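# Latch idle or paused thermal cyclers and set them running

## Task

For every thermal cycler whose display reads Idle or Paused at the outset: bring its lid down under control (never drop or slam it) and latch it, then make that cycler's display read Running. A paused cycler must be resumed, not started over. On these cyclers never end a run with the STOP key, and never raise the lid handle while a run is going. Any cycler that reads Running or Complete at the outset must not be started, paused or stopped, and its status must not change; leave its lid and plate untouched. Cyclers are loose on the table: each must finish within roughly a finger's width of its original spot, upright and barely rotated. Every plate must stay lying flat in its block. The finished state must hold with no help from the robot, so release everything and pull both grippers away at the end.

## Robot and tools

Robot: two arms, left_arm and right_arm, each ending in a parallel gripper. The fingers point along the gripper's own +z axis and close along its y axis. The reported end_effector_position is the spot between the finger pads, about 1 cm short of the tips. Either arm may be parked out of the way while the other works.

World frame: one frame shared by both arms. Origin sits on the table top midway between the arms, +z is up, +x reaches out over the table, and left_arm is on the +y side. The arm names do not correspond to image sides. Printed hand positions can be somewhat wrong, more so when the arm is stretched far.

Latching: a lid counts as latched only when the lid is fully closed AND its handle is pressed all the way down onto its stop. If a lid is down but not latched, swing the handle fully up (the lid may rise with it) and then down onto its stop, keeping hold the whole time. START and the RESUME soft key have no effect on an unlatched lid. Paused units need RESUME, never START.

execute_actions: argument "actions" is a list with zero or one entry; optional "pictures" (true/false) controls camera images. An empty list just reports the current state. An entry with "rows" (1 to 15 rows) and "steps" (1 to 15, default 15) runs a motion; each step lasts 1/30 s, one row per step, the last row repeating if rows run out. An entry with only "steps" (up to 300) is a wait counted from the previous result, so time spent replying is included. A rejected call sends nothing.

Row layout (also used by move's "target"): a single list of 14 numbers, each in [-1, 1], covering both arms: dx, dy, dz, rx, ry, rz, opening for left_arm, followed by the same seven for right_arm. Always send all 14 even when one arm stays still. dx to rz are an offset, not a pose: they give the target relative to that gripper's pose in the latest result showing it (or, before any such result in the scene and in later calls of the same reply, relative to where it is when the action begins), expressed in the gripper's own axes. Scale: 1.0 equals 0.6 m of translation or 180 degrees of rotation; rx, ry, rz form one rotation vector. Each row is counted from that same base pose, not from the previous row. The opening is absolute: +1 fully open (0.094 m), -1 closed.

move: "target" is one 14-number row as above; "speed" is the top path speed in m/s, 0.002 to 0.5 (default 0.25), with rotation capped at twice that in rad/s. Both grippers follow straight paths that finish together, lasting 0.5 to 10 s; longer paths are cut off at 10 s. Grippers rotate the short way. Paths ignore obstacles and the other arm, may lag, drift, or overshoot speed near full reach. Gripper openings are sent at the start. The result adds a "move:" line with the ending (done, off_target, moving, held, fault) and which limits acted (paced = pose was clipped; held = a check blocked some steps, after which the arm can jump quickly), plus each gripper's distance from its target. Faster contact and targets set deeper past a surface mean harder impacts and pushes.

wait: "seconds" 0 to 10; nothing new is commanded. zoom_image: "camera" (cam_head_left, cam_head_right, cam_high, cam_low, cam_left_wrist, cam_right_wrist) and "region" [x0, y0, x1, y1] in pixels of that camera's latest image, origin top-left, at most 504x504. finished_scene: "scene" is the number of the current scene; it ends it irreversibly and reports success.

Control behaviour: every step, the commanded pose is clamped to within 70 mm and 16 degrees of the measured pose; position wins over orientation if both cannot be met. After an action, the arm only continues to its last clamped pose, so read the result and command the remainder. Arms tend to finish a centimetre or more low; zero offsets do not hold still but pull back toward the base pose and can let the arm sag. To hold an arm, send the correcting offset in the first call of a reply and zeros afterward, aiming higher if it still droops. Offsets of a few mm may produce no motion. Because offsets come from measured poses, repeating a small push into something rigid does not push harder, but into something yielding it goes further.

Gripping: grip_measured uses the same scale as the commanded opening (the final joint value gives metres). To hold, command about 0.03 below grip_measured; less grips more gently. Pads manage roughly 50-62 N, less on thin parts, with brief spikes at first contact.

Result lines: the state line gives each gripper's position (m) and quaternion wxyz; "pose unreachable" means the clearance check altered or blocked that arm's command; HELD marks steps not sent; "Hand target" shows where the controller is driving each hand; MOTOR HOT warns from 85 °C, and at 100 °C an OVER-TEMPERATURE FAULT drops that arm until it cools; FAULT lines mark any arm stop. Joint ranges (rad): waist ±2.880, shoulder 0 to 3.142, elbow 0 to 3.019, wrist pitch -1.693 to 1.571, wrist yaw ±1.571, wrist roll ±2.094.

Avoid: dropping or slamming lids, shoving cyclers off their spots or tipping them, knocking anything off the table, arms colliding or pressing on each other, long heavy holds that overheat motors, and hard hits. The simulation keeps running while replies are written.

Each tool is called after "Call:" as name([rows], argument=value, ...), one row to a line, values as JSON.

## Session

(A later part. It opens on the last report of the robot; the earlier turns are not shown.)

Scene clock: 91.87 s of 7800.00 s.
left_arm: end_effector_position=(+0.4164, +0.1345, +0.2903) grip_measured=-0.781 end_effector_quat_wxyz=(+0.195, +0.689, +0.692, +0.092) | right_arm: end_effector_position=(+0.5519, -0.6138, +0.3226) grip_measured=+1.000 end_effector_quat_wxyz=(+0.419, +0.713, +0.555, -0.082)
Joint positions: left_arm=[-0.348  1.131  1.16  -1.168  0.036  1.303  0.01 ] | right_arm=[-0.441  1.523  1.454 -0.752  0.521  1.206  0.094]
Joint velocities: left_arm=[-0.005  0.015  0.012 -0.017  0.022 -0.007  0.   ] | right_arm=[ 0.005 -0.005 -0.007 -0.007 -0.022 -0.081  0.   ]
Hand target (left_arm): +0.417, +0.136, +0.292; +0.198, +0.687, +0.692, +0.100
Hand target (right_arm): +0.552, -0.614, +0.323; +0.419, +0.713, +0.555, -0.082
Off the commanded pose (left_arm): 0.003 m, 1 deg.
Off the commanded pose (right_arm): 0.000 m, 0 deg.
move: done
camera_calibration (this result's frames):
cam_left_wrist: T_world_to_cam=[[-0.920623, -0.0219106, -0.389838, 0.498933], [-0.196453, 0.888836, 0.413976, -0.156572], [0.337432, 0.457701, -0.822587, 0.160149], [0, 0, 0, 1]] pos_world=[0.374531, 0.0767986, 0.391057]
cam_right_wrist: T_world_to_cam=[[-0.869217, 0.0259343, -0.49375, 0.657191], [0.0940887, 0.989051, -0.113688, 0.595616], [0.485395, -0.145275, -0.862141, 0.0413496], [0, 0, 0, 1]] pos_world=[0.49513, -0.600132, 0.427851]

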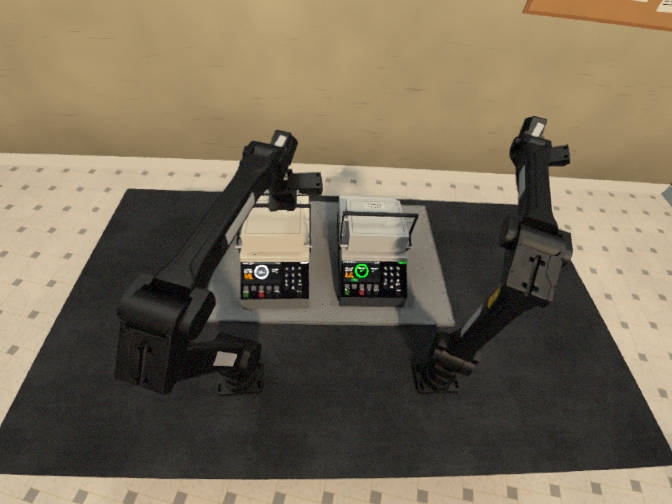

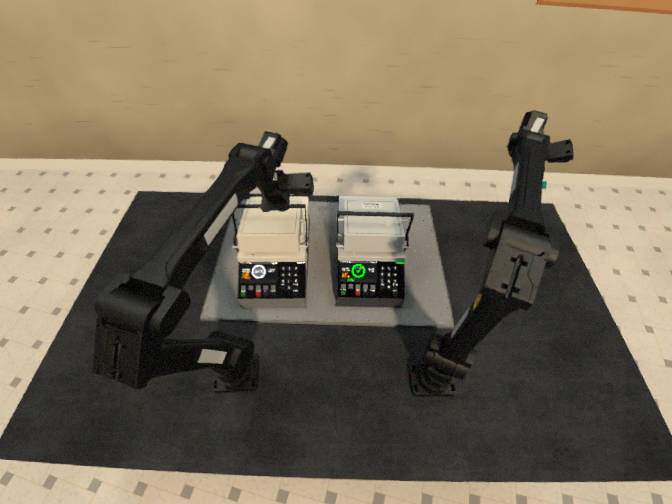

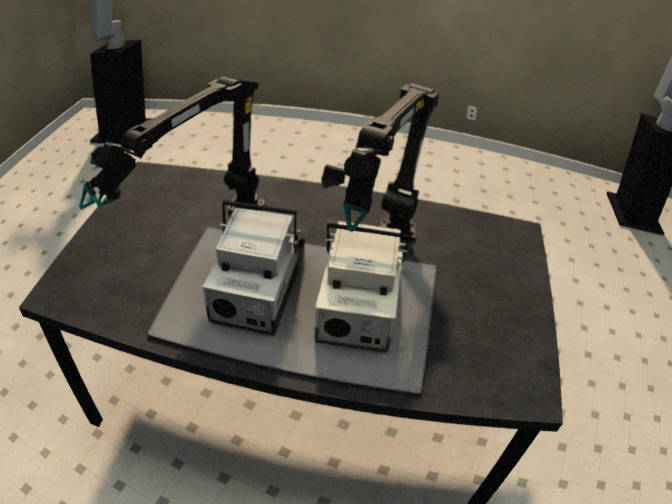

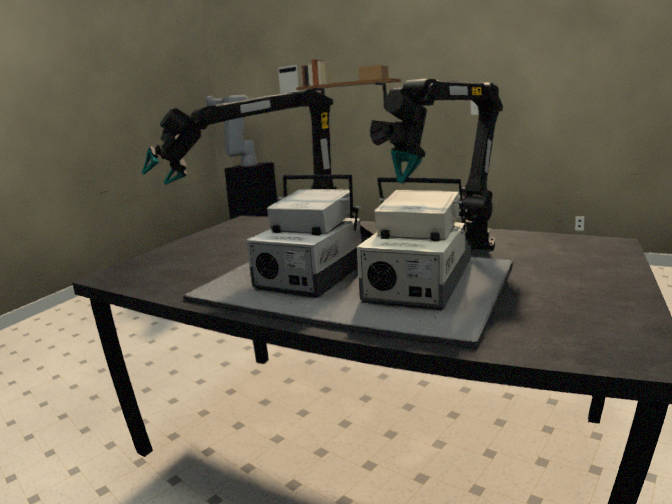

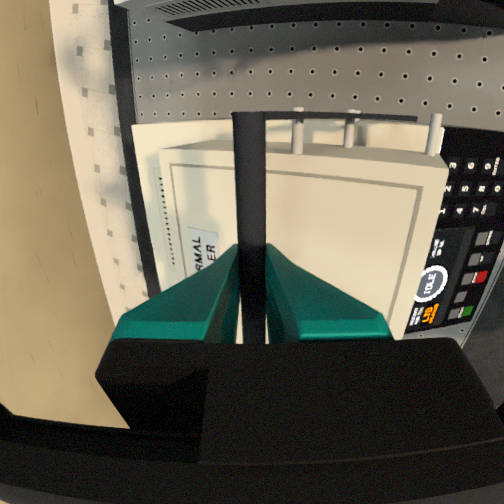

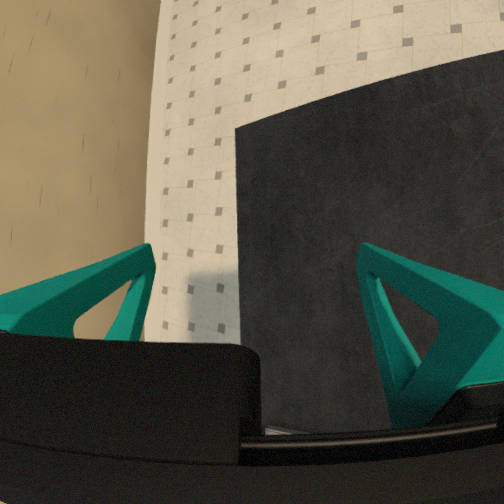

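Call:
move(target=[0,-0.135,-0.022,0,0,0,-0.8, 0,0,0,0,0,0,1], speed=0.03)

Call:
move(target=[0,-0.11,0.06,0,0,0,-0.8, 0,0,0,0,0,0,1], speed=0.03)

Scene clock: 101.87 s of 7800.00 s.
left_arm: end_effector_position=(+0.3554, +0.1311, +0.2874) grip_measured=-0.781 end_effector_quat_wxyz=(+0.225, +0.683, +0.686, +0.110) | right_arm: end_effector_position=(+0.5519, -0.6138, +0.3226) grip_measured=+1.000 end_effector_quat_wxyz=(+0.419, +0.713, +0.555, -0.082)
Joint positions: left_arm=[-0.418  0.928  1.001 -1.137  0.002  1.242  0.01 ] | right_arm=[-0.441  1.523  1.454 -0.752  0.521  1.206  0.094]
Joint velocities: left_arm=[-0.015 -0.015 -0.002  0.002 -0.007 -0.007 -0.001] | right_arm=[-0.005 -0.015 -0.007  0.017  0.037 -0.022  0.   ]
Hand target (left_arm): +0.337, +0.134, +0.271; +0.195, +0.689, +0.692, +0.092
Hand target (right_arm): +0.552, -0.614, +0.323; +0.419, +0.713, +0.555, -0.082
Off the commanded pose (left_arm): 0.025 m, 4 deg.
Off the commanded pose (right_arm): 0.000 m, 0 deg.
After step 90, 4.00 s passed at rest.
move: off_target (left_arm)
camera_calibration (this result's frames):
cam_left_wrist: T_world_to_cam=[[-0.89074, -0.0297166, -0.45354, 0.450307], [-0.224653, 0.896232, 0.382491, -0.146171], [0.395111, 0.442589, -0.804986, 0.156313], [0, 0, 0, 1]] pos_world=[0.306508, 0.0752017, 0.385971]
cam_right_wrist: T_world_to_cam=[[-0.869217, 0.0259343, -0.49375, 0.657191], [0.0940887, 0.989051, -0.113688, 0.595616], [0.485395, -0.145275, -0.862141, 0.0413496], [0, 0, 0, 1]] pos_world=[0.49513, -0.600132, 0.427851]

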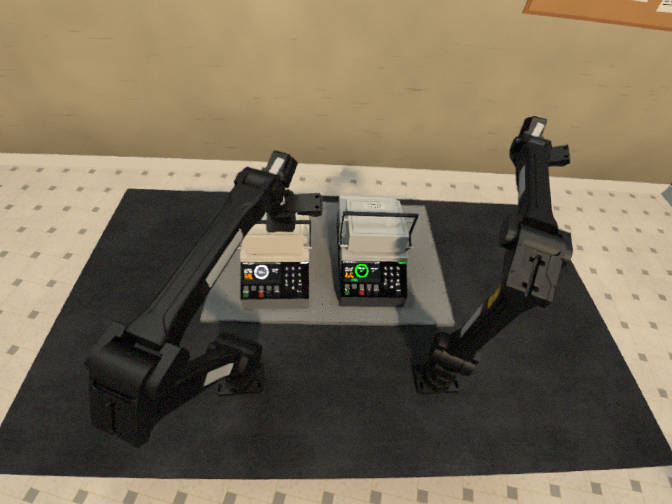

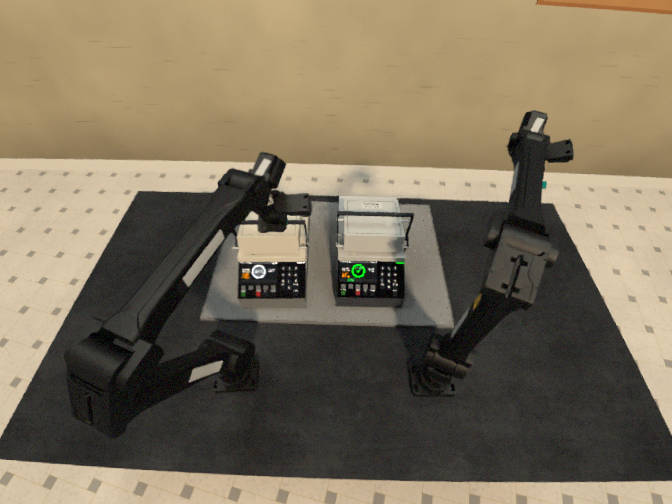

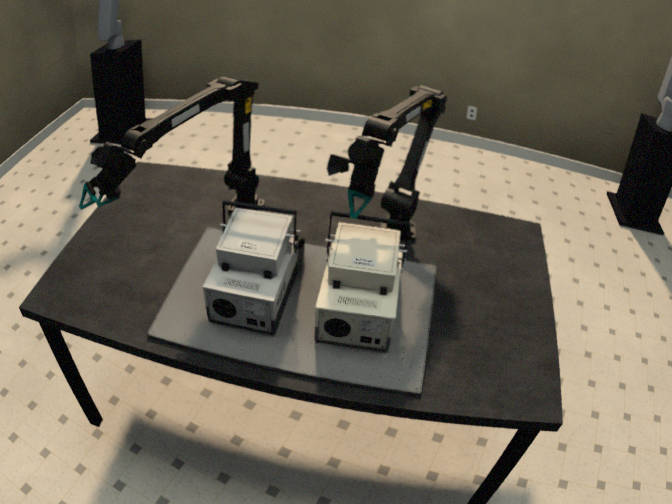

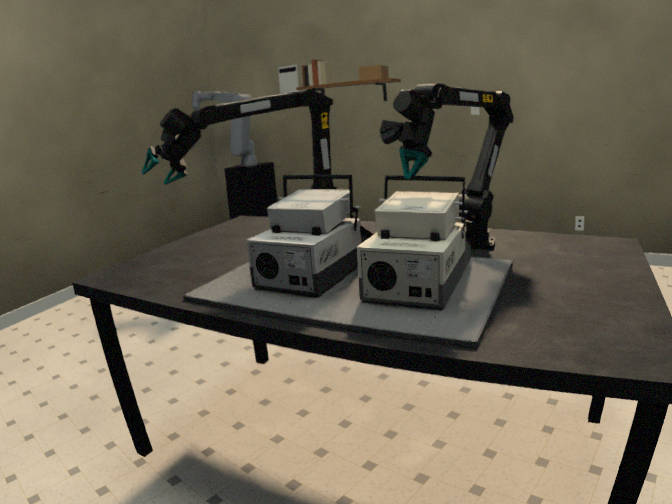

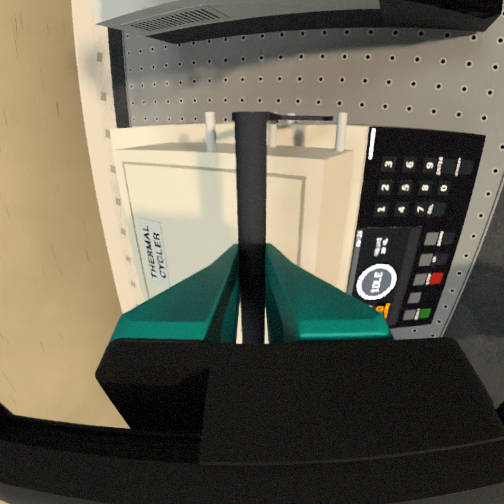

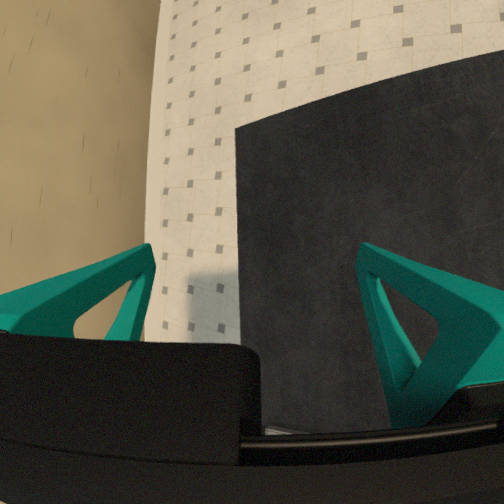

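Scene clock: 104.63 s of 7800.00 s.
left_arm: end_effector_position=(+0.3301, +0.1289, +0.2690) grip_measured=-0.782 end_effector_quat_wxyz=(+0.269, +0.670, +0.676, +0.146) | right_arm: end_effector_position=(+0.5519, -0.6138, +0.3226) grip_measured=+1.000 end_effector_quat_wxyz=(+0.419, +0.713, +0.555, -0.082)
Joint positions: left_arm=[-0.482  0.786  0.845 -1.01  -0.061  1.192  0.01 ] | right_arm=[-0.441  1.523  1.454 -0.752  0.521  1.206  0.094]
Joint velocities: left_arm=[-0.005  0.015 -0.002 -0.007 -0.022  0.022  0.001] | right_arm=[-0.005 -0.015  0.002 -0.002  0.022 -0.037  0.   ]
Hand target (left_arm): +0.313, +0.125, +0.228; +0.225, +0.683, +0.686, +0.110
Hand target (right_arm): +0.552, -0.614, +0.323; +0.419, +0.713, +0.555, -0.082
Off the commanded pose (left_arm): 0.047 m, 7 deg.
Off the commanded pose (right_arm): 0.000 m, 0 deg.
move: off_target (left_arm)
camera_calibration (this result's frames):
cam_left_wrist: T_world_to_cam=[[-0.83177, -0.0471859, -0.553111, 0.428879], [-0.277174, 0.898593, 0.340156, -0.114475], [0.480971, 0.436239, -0.760501, 0.113033], [0, 0, 0, 1]] pos_world=[0.270633, 0.0737938, 0.362119]
cam_right_wrist: T_world_to_cam=[[-0.869217, 0.0259343, -0.49375, 0.657191], [0.0940887, 0.989051, -0.113688, 0.595616], [0.485395, -0.145275, -0.862141, 0.0413496], [0, 0, 0, 1]] pos_world=[0.49513, -0.600132, 0.427851]

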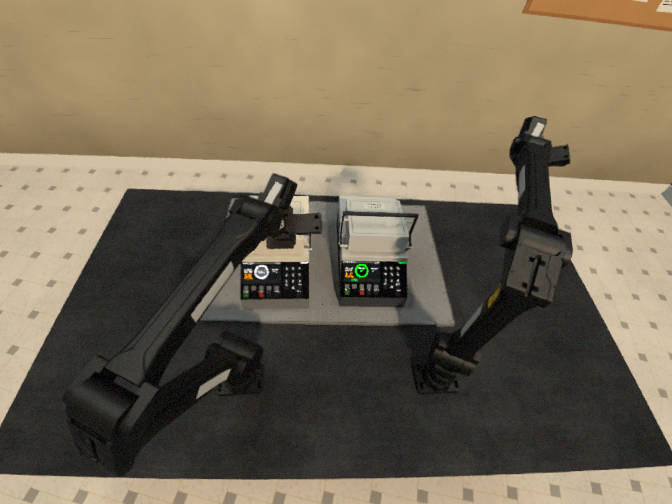

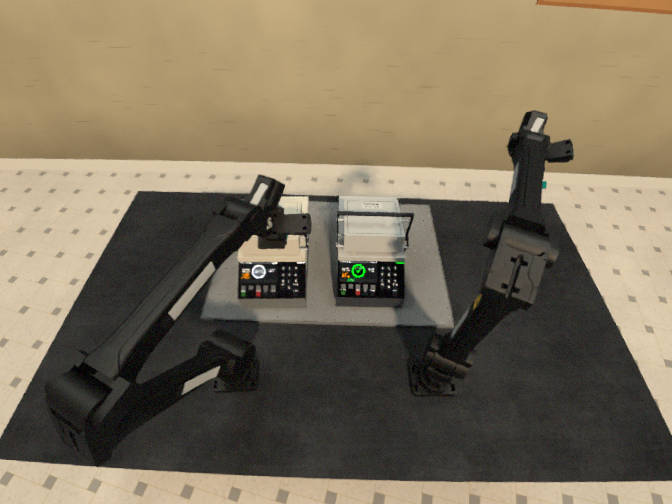

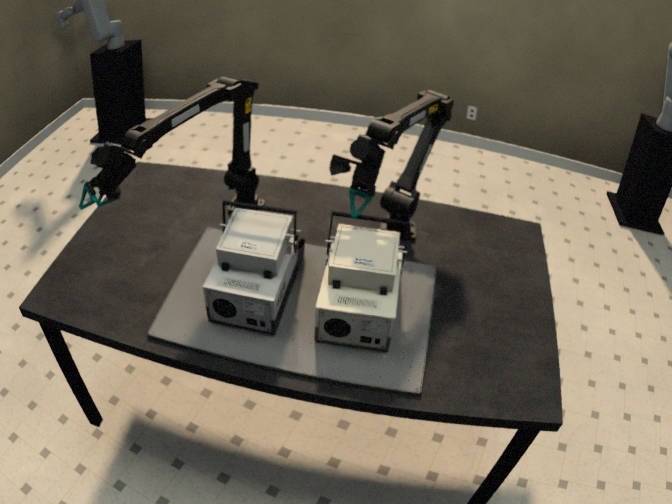

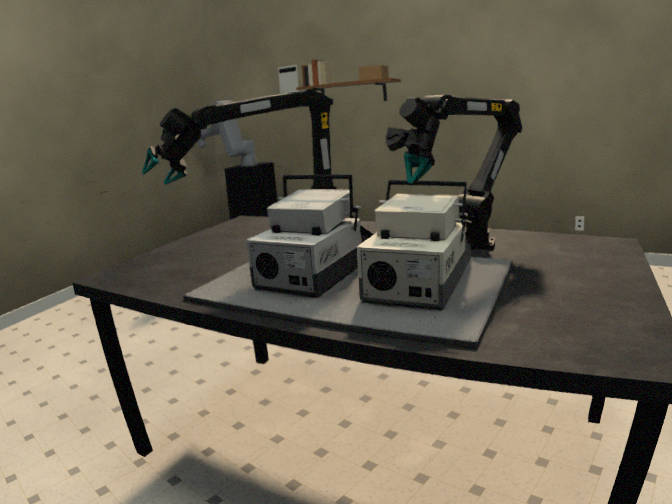

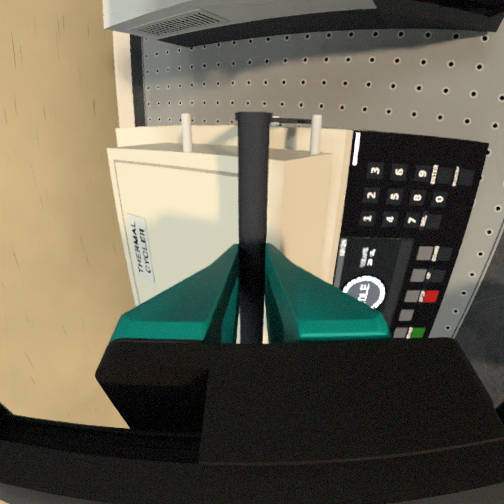

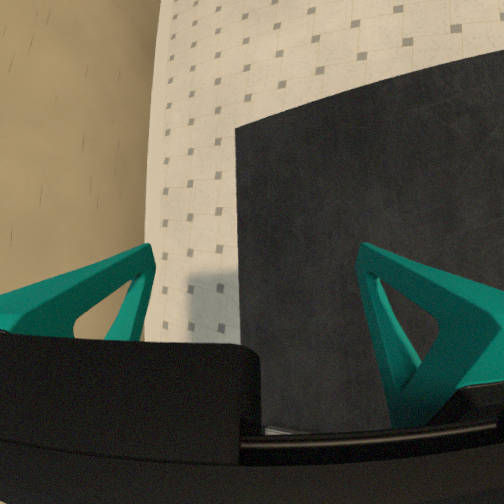

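Call:
move(target=[0,-0.125,0.037,0,0,0,-0.8, 0,0,0,0,0,0,1], speed=0.03)

Call:
move(target=[0,-0.1,0.065,0,0,0,-0.8, 0,0,0,0,0,0,1], speed=0.03)

Call:
move(target=[0,-0.07,0.08,0,0,0,-0.8, 0,0,0,0,0,0,1], speed=0.03)

Scene clock: 115.00 s of 7800.00 s.
left_arm: end_effector_position=(+0.2940, +0.1262, +0.2265) grip_measured=-0.783 end_effector_quat_wxyz=(+0.284, +0.660, +0.675, +0.167) | right_arm: end_effector_position=(+0.5519, -0.6138, +0.3226) grip_measured=+1.000 end_effector_quat_wxyz=(+0.419, +0.713, +0.555, -0.082)
Joint positions: left_arm=[-0.594  0.653  0.666 -0.929 -0.159  1.102  0.01 ] | right_arm=[-0.441  1.523  1.454 -0.752  0.521  1.206  0.094]
Joint velocities: left_arm=[-0.005  0.015 -0.007  0.022 -0.11  -0.066  0.   ] | right_arm=[ 0.005  0.005 -0.012 -0.007 -0.007  0.066  0.   ]
Hand target (left_arm): +0.281, +0.121, +0.210; +0.269, +0.670, +0.677, +0.145
Hand target (right_arm): +0.552, -0.614, +0.323; +0.419, +0.713, +0.555, -0.082
Off the commanded pose (left_arm): 0.023 m, 3 deg.
Off the commanded pose (right_arm): 0.000 m, 0 deg.
After step 90, 4.43 s passed at rest.
move: off_target (left_arm)
camera_calibration (this result's frames):
cam_left_wrist: T_world_to_cam=[[-0.80097, -0.0599948, -0.595691, 0.377455], [-0.310429, 0.89239, 0.327527, -0.0940775], [0.511939, 0.447259, -0.733401, 0.0825564], [0, 0, 0, 1]] pos_world=[0.230862, 0.0696751, 0.316207]
cam_right_wrist: T_world_to_cam=[[-0.869217, 0.0259343, -0.49375, 0.657191], [0.0940887, 0.989051, -0.113688, 0.595616], [0.485395, -0.145275, -0.862141, 0.0413496], [0, 0, 0, 1]] pos_world=[0.49513, -0.600132, 0.427851]

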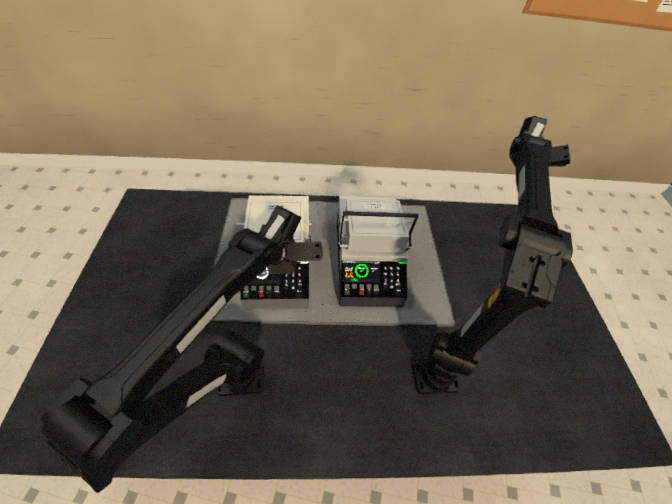

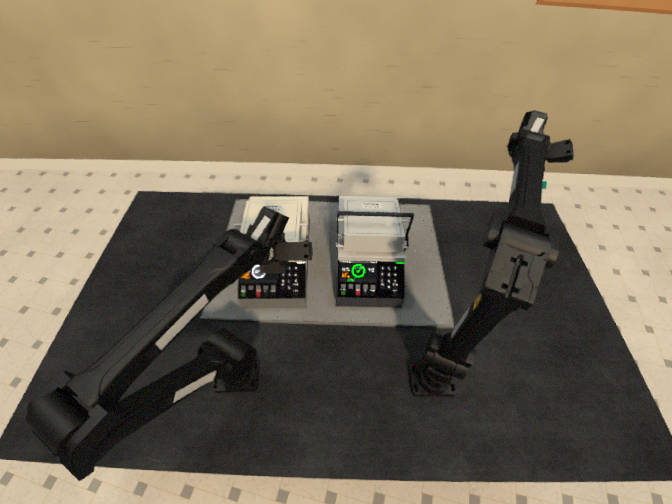

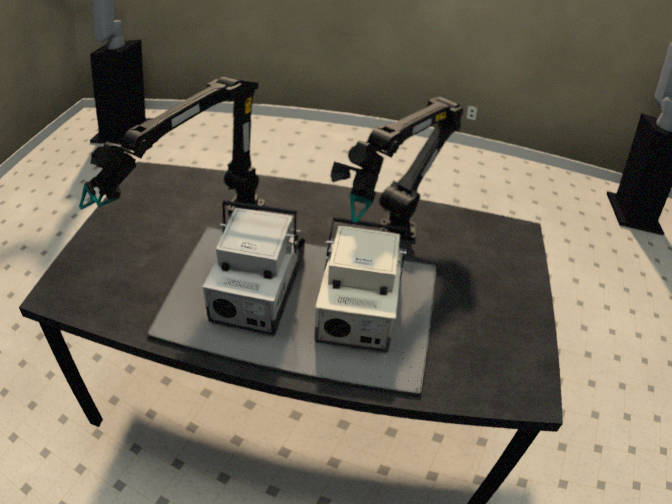

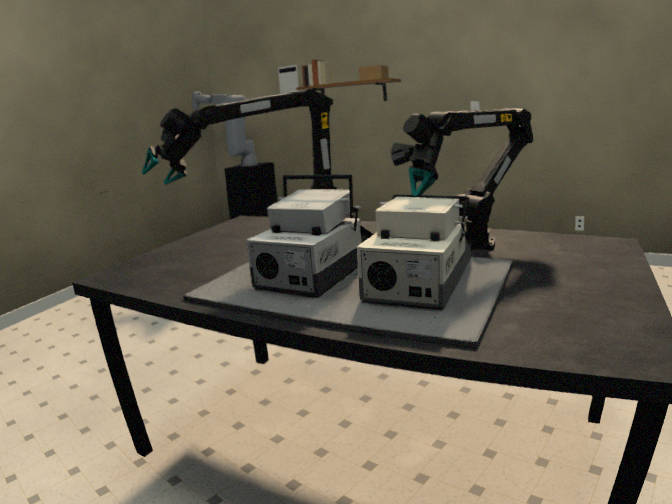

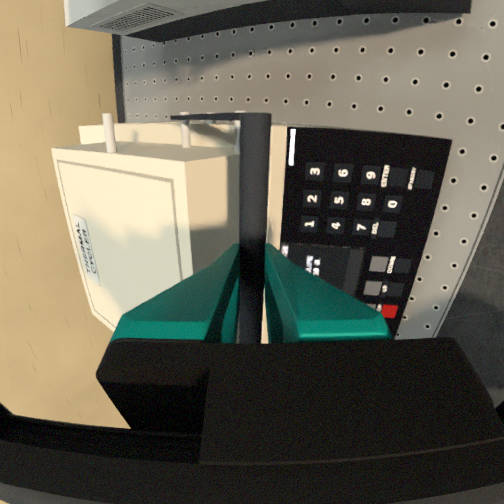

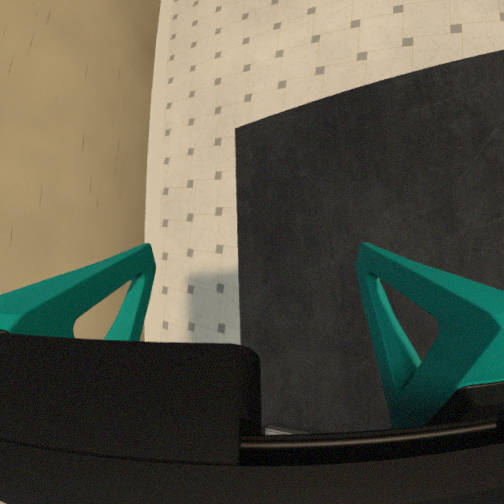

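Scene clock: 117.60 s of 7800.00 s.
left_arm: end_effector_position=(+0.2858, +0.1250, +0.2054) grip_measured=-0.785 end_effector_quat_wxyz=(+0.321, +0.639, +0.670, +0.201) | right_arm: end_effector_position=(+0.5519, -0.6138, +0.3226) grip_measured=+1.000 end_effector_quat_wxyz=(+0.419, +0.713, +0.555, -0.082)
Joint positions: left_arm=[-0.672  0.571  0.546 -0.806 -0.261  1.046  0.01 ] | right_arm=[-0.441  1.523  1.454 -0.752  0.521  1.206  0.094]
Joint velocities: left_arm=[-0.005  0.005  0.007  0.017 -0.081 -0.037  0.   ] | right_arm=[-0.005 -0.024 -0.002  0.002 -0.007 -0.007  0.   ]
Hand target (left_arm): +0.269, +0.119, +0.162; +0.283, +0.660, +0.676, +0.167
Hand target (right_arm): +0.552, -0.614, +0.323; +0.419, +0.713, +0.555, -0.082
Off the commanded pose (left_arm): 0.049 m, 6 deg.
Off the commanded pose (right_arm): 0.000 m, 0 deg.
move: off_target (left_arm)
camera_calibration (this result's frames):
cam_left_wrist: T_world_to_cam=[[-0.732438, -0.0911129, -0.67471, 0.358797], [-0.368991, 0.885962, 0.280921, -0.0615884], [0.572172, 0.454719, -0.682532, 0.043241], [0, 0, 0, 1]] pos_world=[0.215329, 0.0675935, 0.288899]
cam_right_wrist: T_world_to_cam=[[-0.869217, 0.0259343, -0.49375, 0.657191], [0.0940887, 0.989051, -0.113688, 0.595616], [0.485395, -0.145275, -0.862141, 0.0413496], [0, 0, 0, 1]] pos_world=[0.49513, -0.600132, 0.427851]

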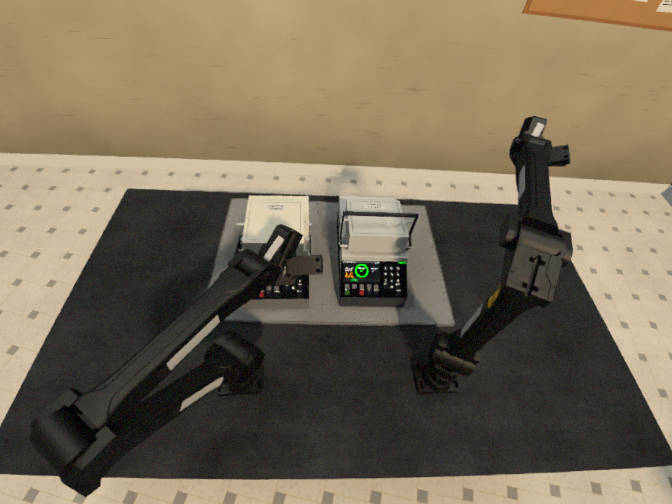

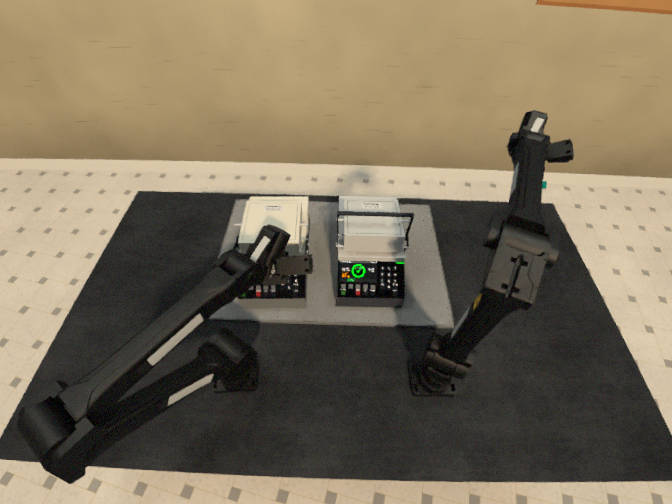

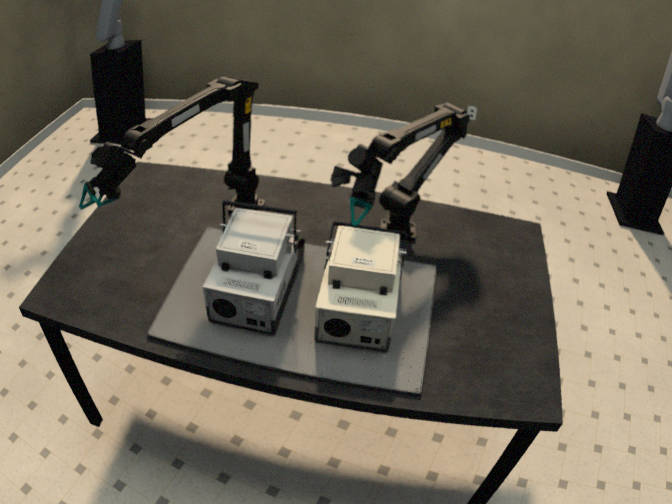

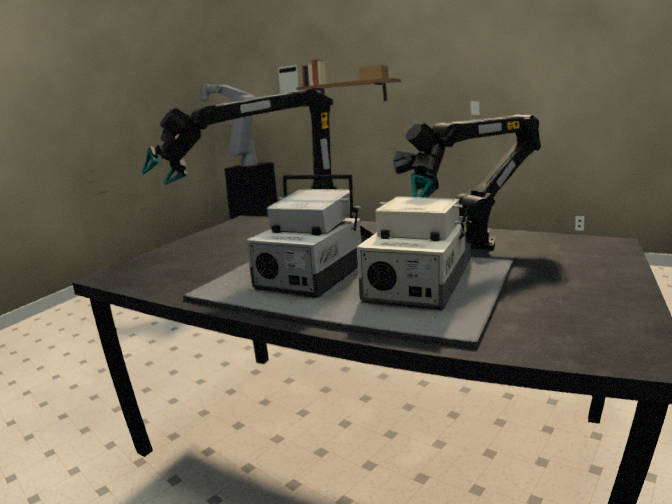

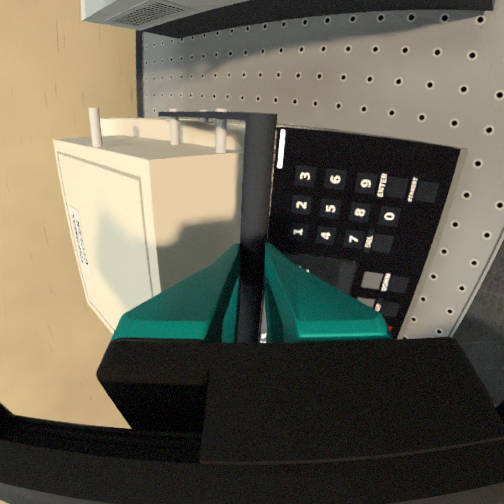

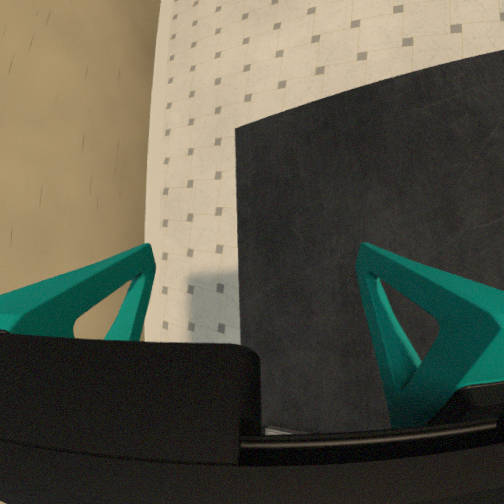

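Scene clock: 119.97 s of 7800.00 s.
left_arm: end_effector_position=(+0.2862, +0.1249, +0.2034) grip_measured=-0.785 end_effector_quat_wxyz=(+0.360, +0.622, +0.657, +0.229) | right_arm: end_effector_position=(+0.5519, -0.6138, +0.3226) grip_measured=+1.000 end_effector_quat_wxyz=(+0.419, +0.713, +0.555, -0.082)
Joint positions: left_arm=[-0.708  0.511  0.478 -0.703 -0.323  1.046  0.01 ] | right_arm=[-0.441  1.523  1.454 -0.752  0.521  1.206  0.094]
Joint velocities: left_arm=[-0.005 -0.005  0.002  0.007 -0.022  0.037  0.   ] | right_arm=[ 0.005 -0.015  0.012  0.022  0.037 -0.066  0.   ]
Hand target (left_arm): +0.279, +0.120, +0.147; +0.319, +0.638, +0.671, +0.201
Hand target (right_arm): +0.552, -0.614, +0.323; +0.419, +0.713, +0.555, -0.082
Off the commanded pose (left_arm): 0.062 m, 6 deg.
Off the commanded pose (right_arm): 0.000 m, 0 deg.
move: off_target (left_arm)
camera_calibration (this result's frames):
cam_left_wrist: T_world_to_cam=[[-0.658054, -0.109096, -0.745025, 0.352975], [-0.402564, 0.88714, 0.225664, -0.0400671], [0.636323, 0.44842, -0.627704, 0.0130151], [0, 0, 0, 1]] pos_world=[0.207865, 0.0682169, 0.280186]
cam_right_wrist: T_world_to_cam=[[-0.869217, 0.0259343, -0.49375, 0.657191], [0.0940887, 0.989051, -0.113688, 0.595616], [0.485395, -0.145275, -0.862141, 0.0413496], [0, 0, 0, 1]] pos_world=[0.49513, -0.600132, 0.427851]

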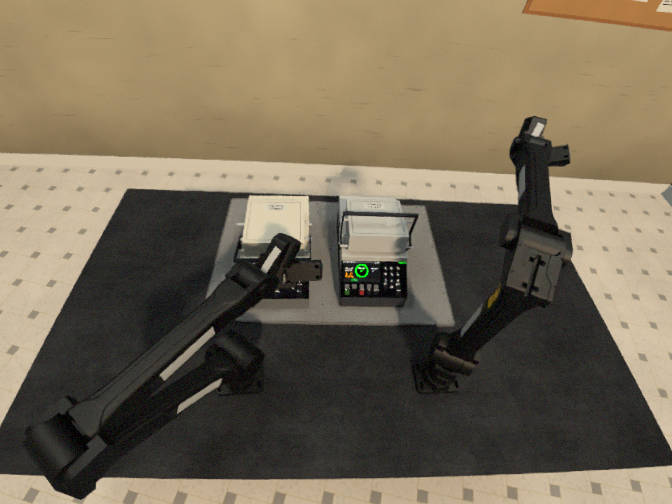

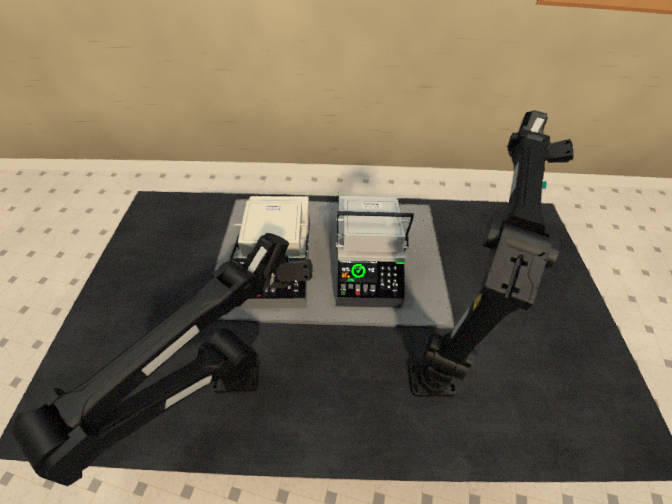

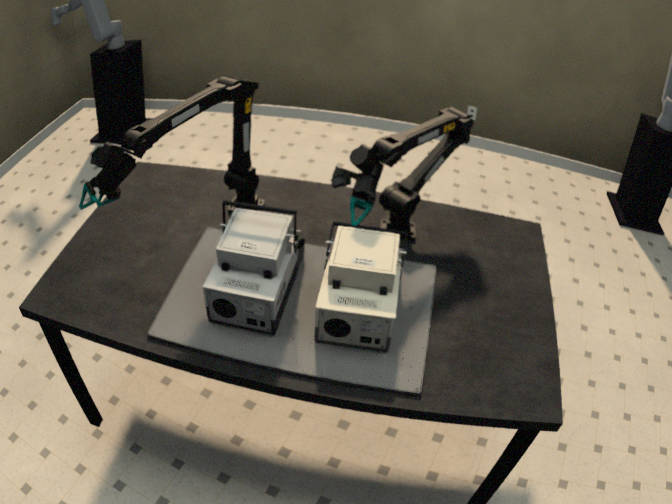

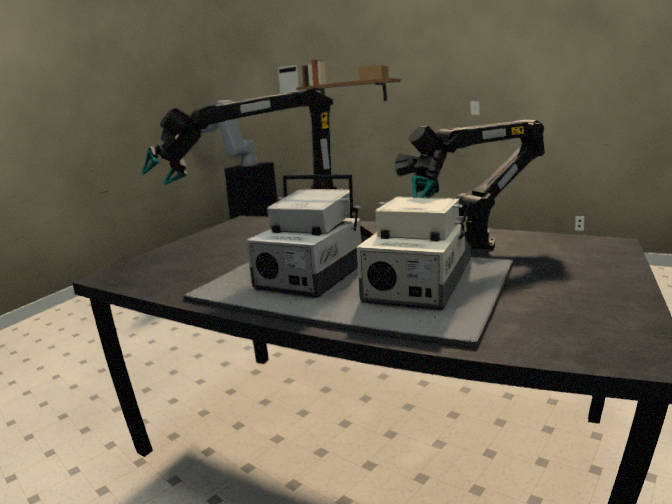

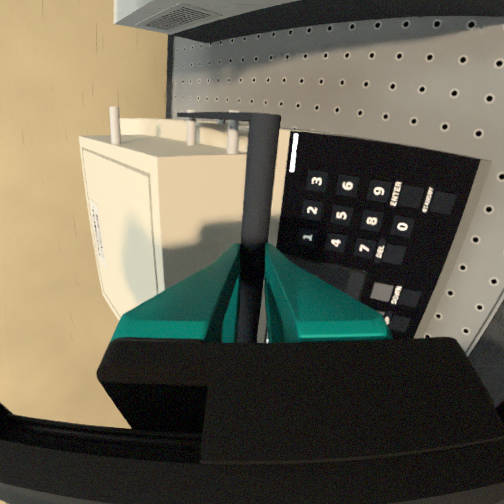

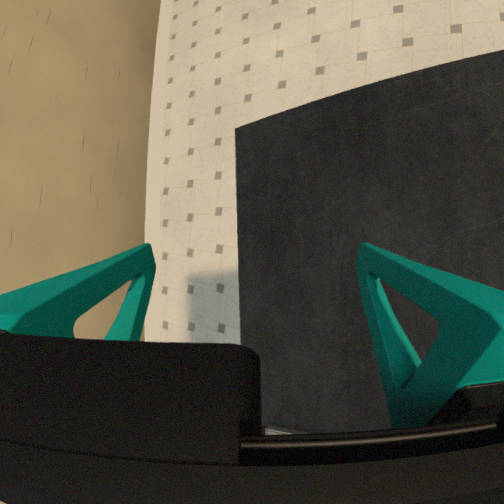

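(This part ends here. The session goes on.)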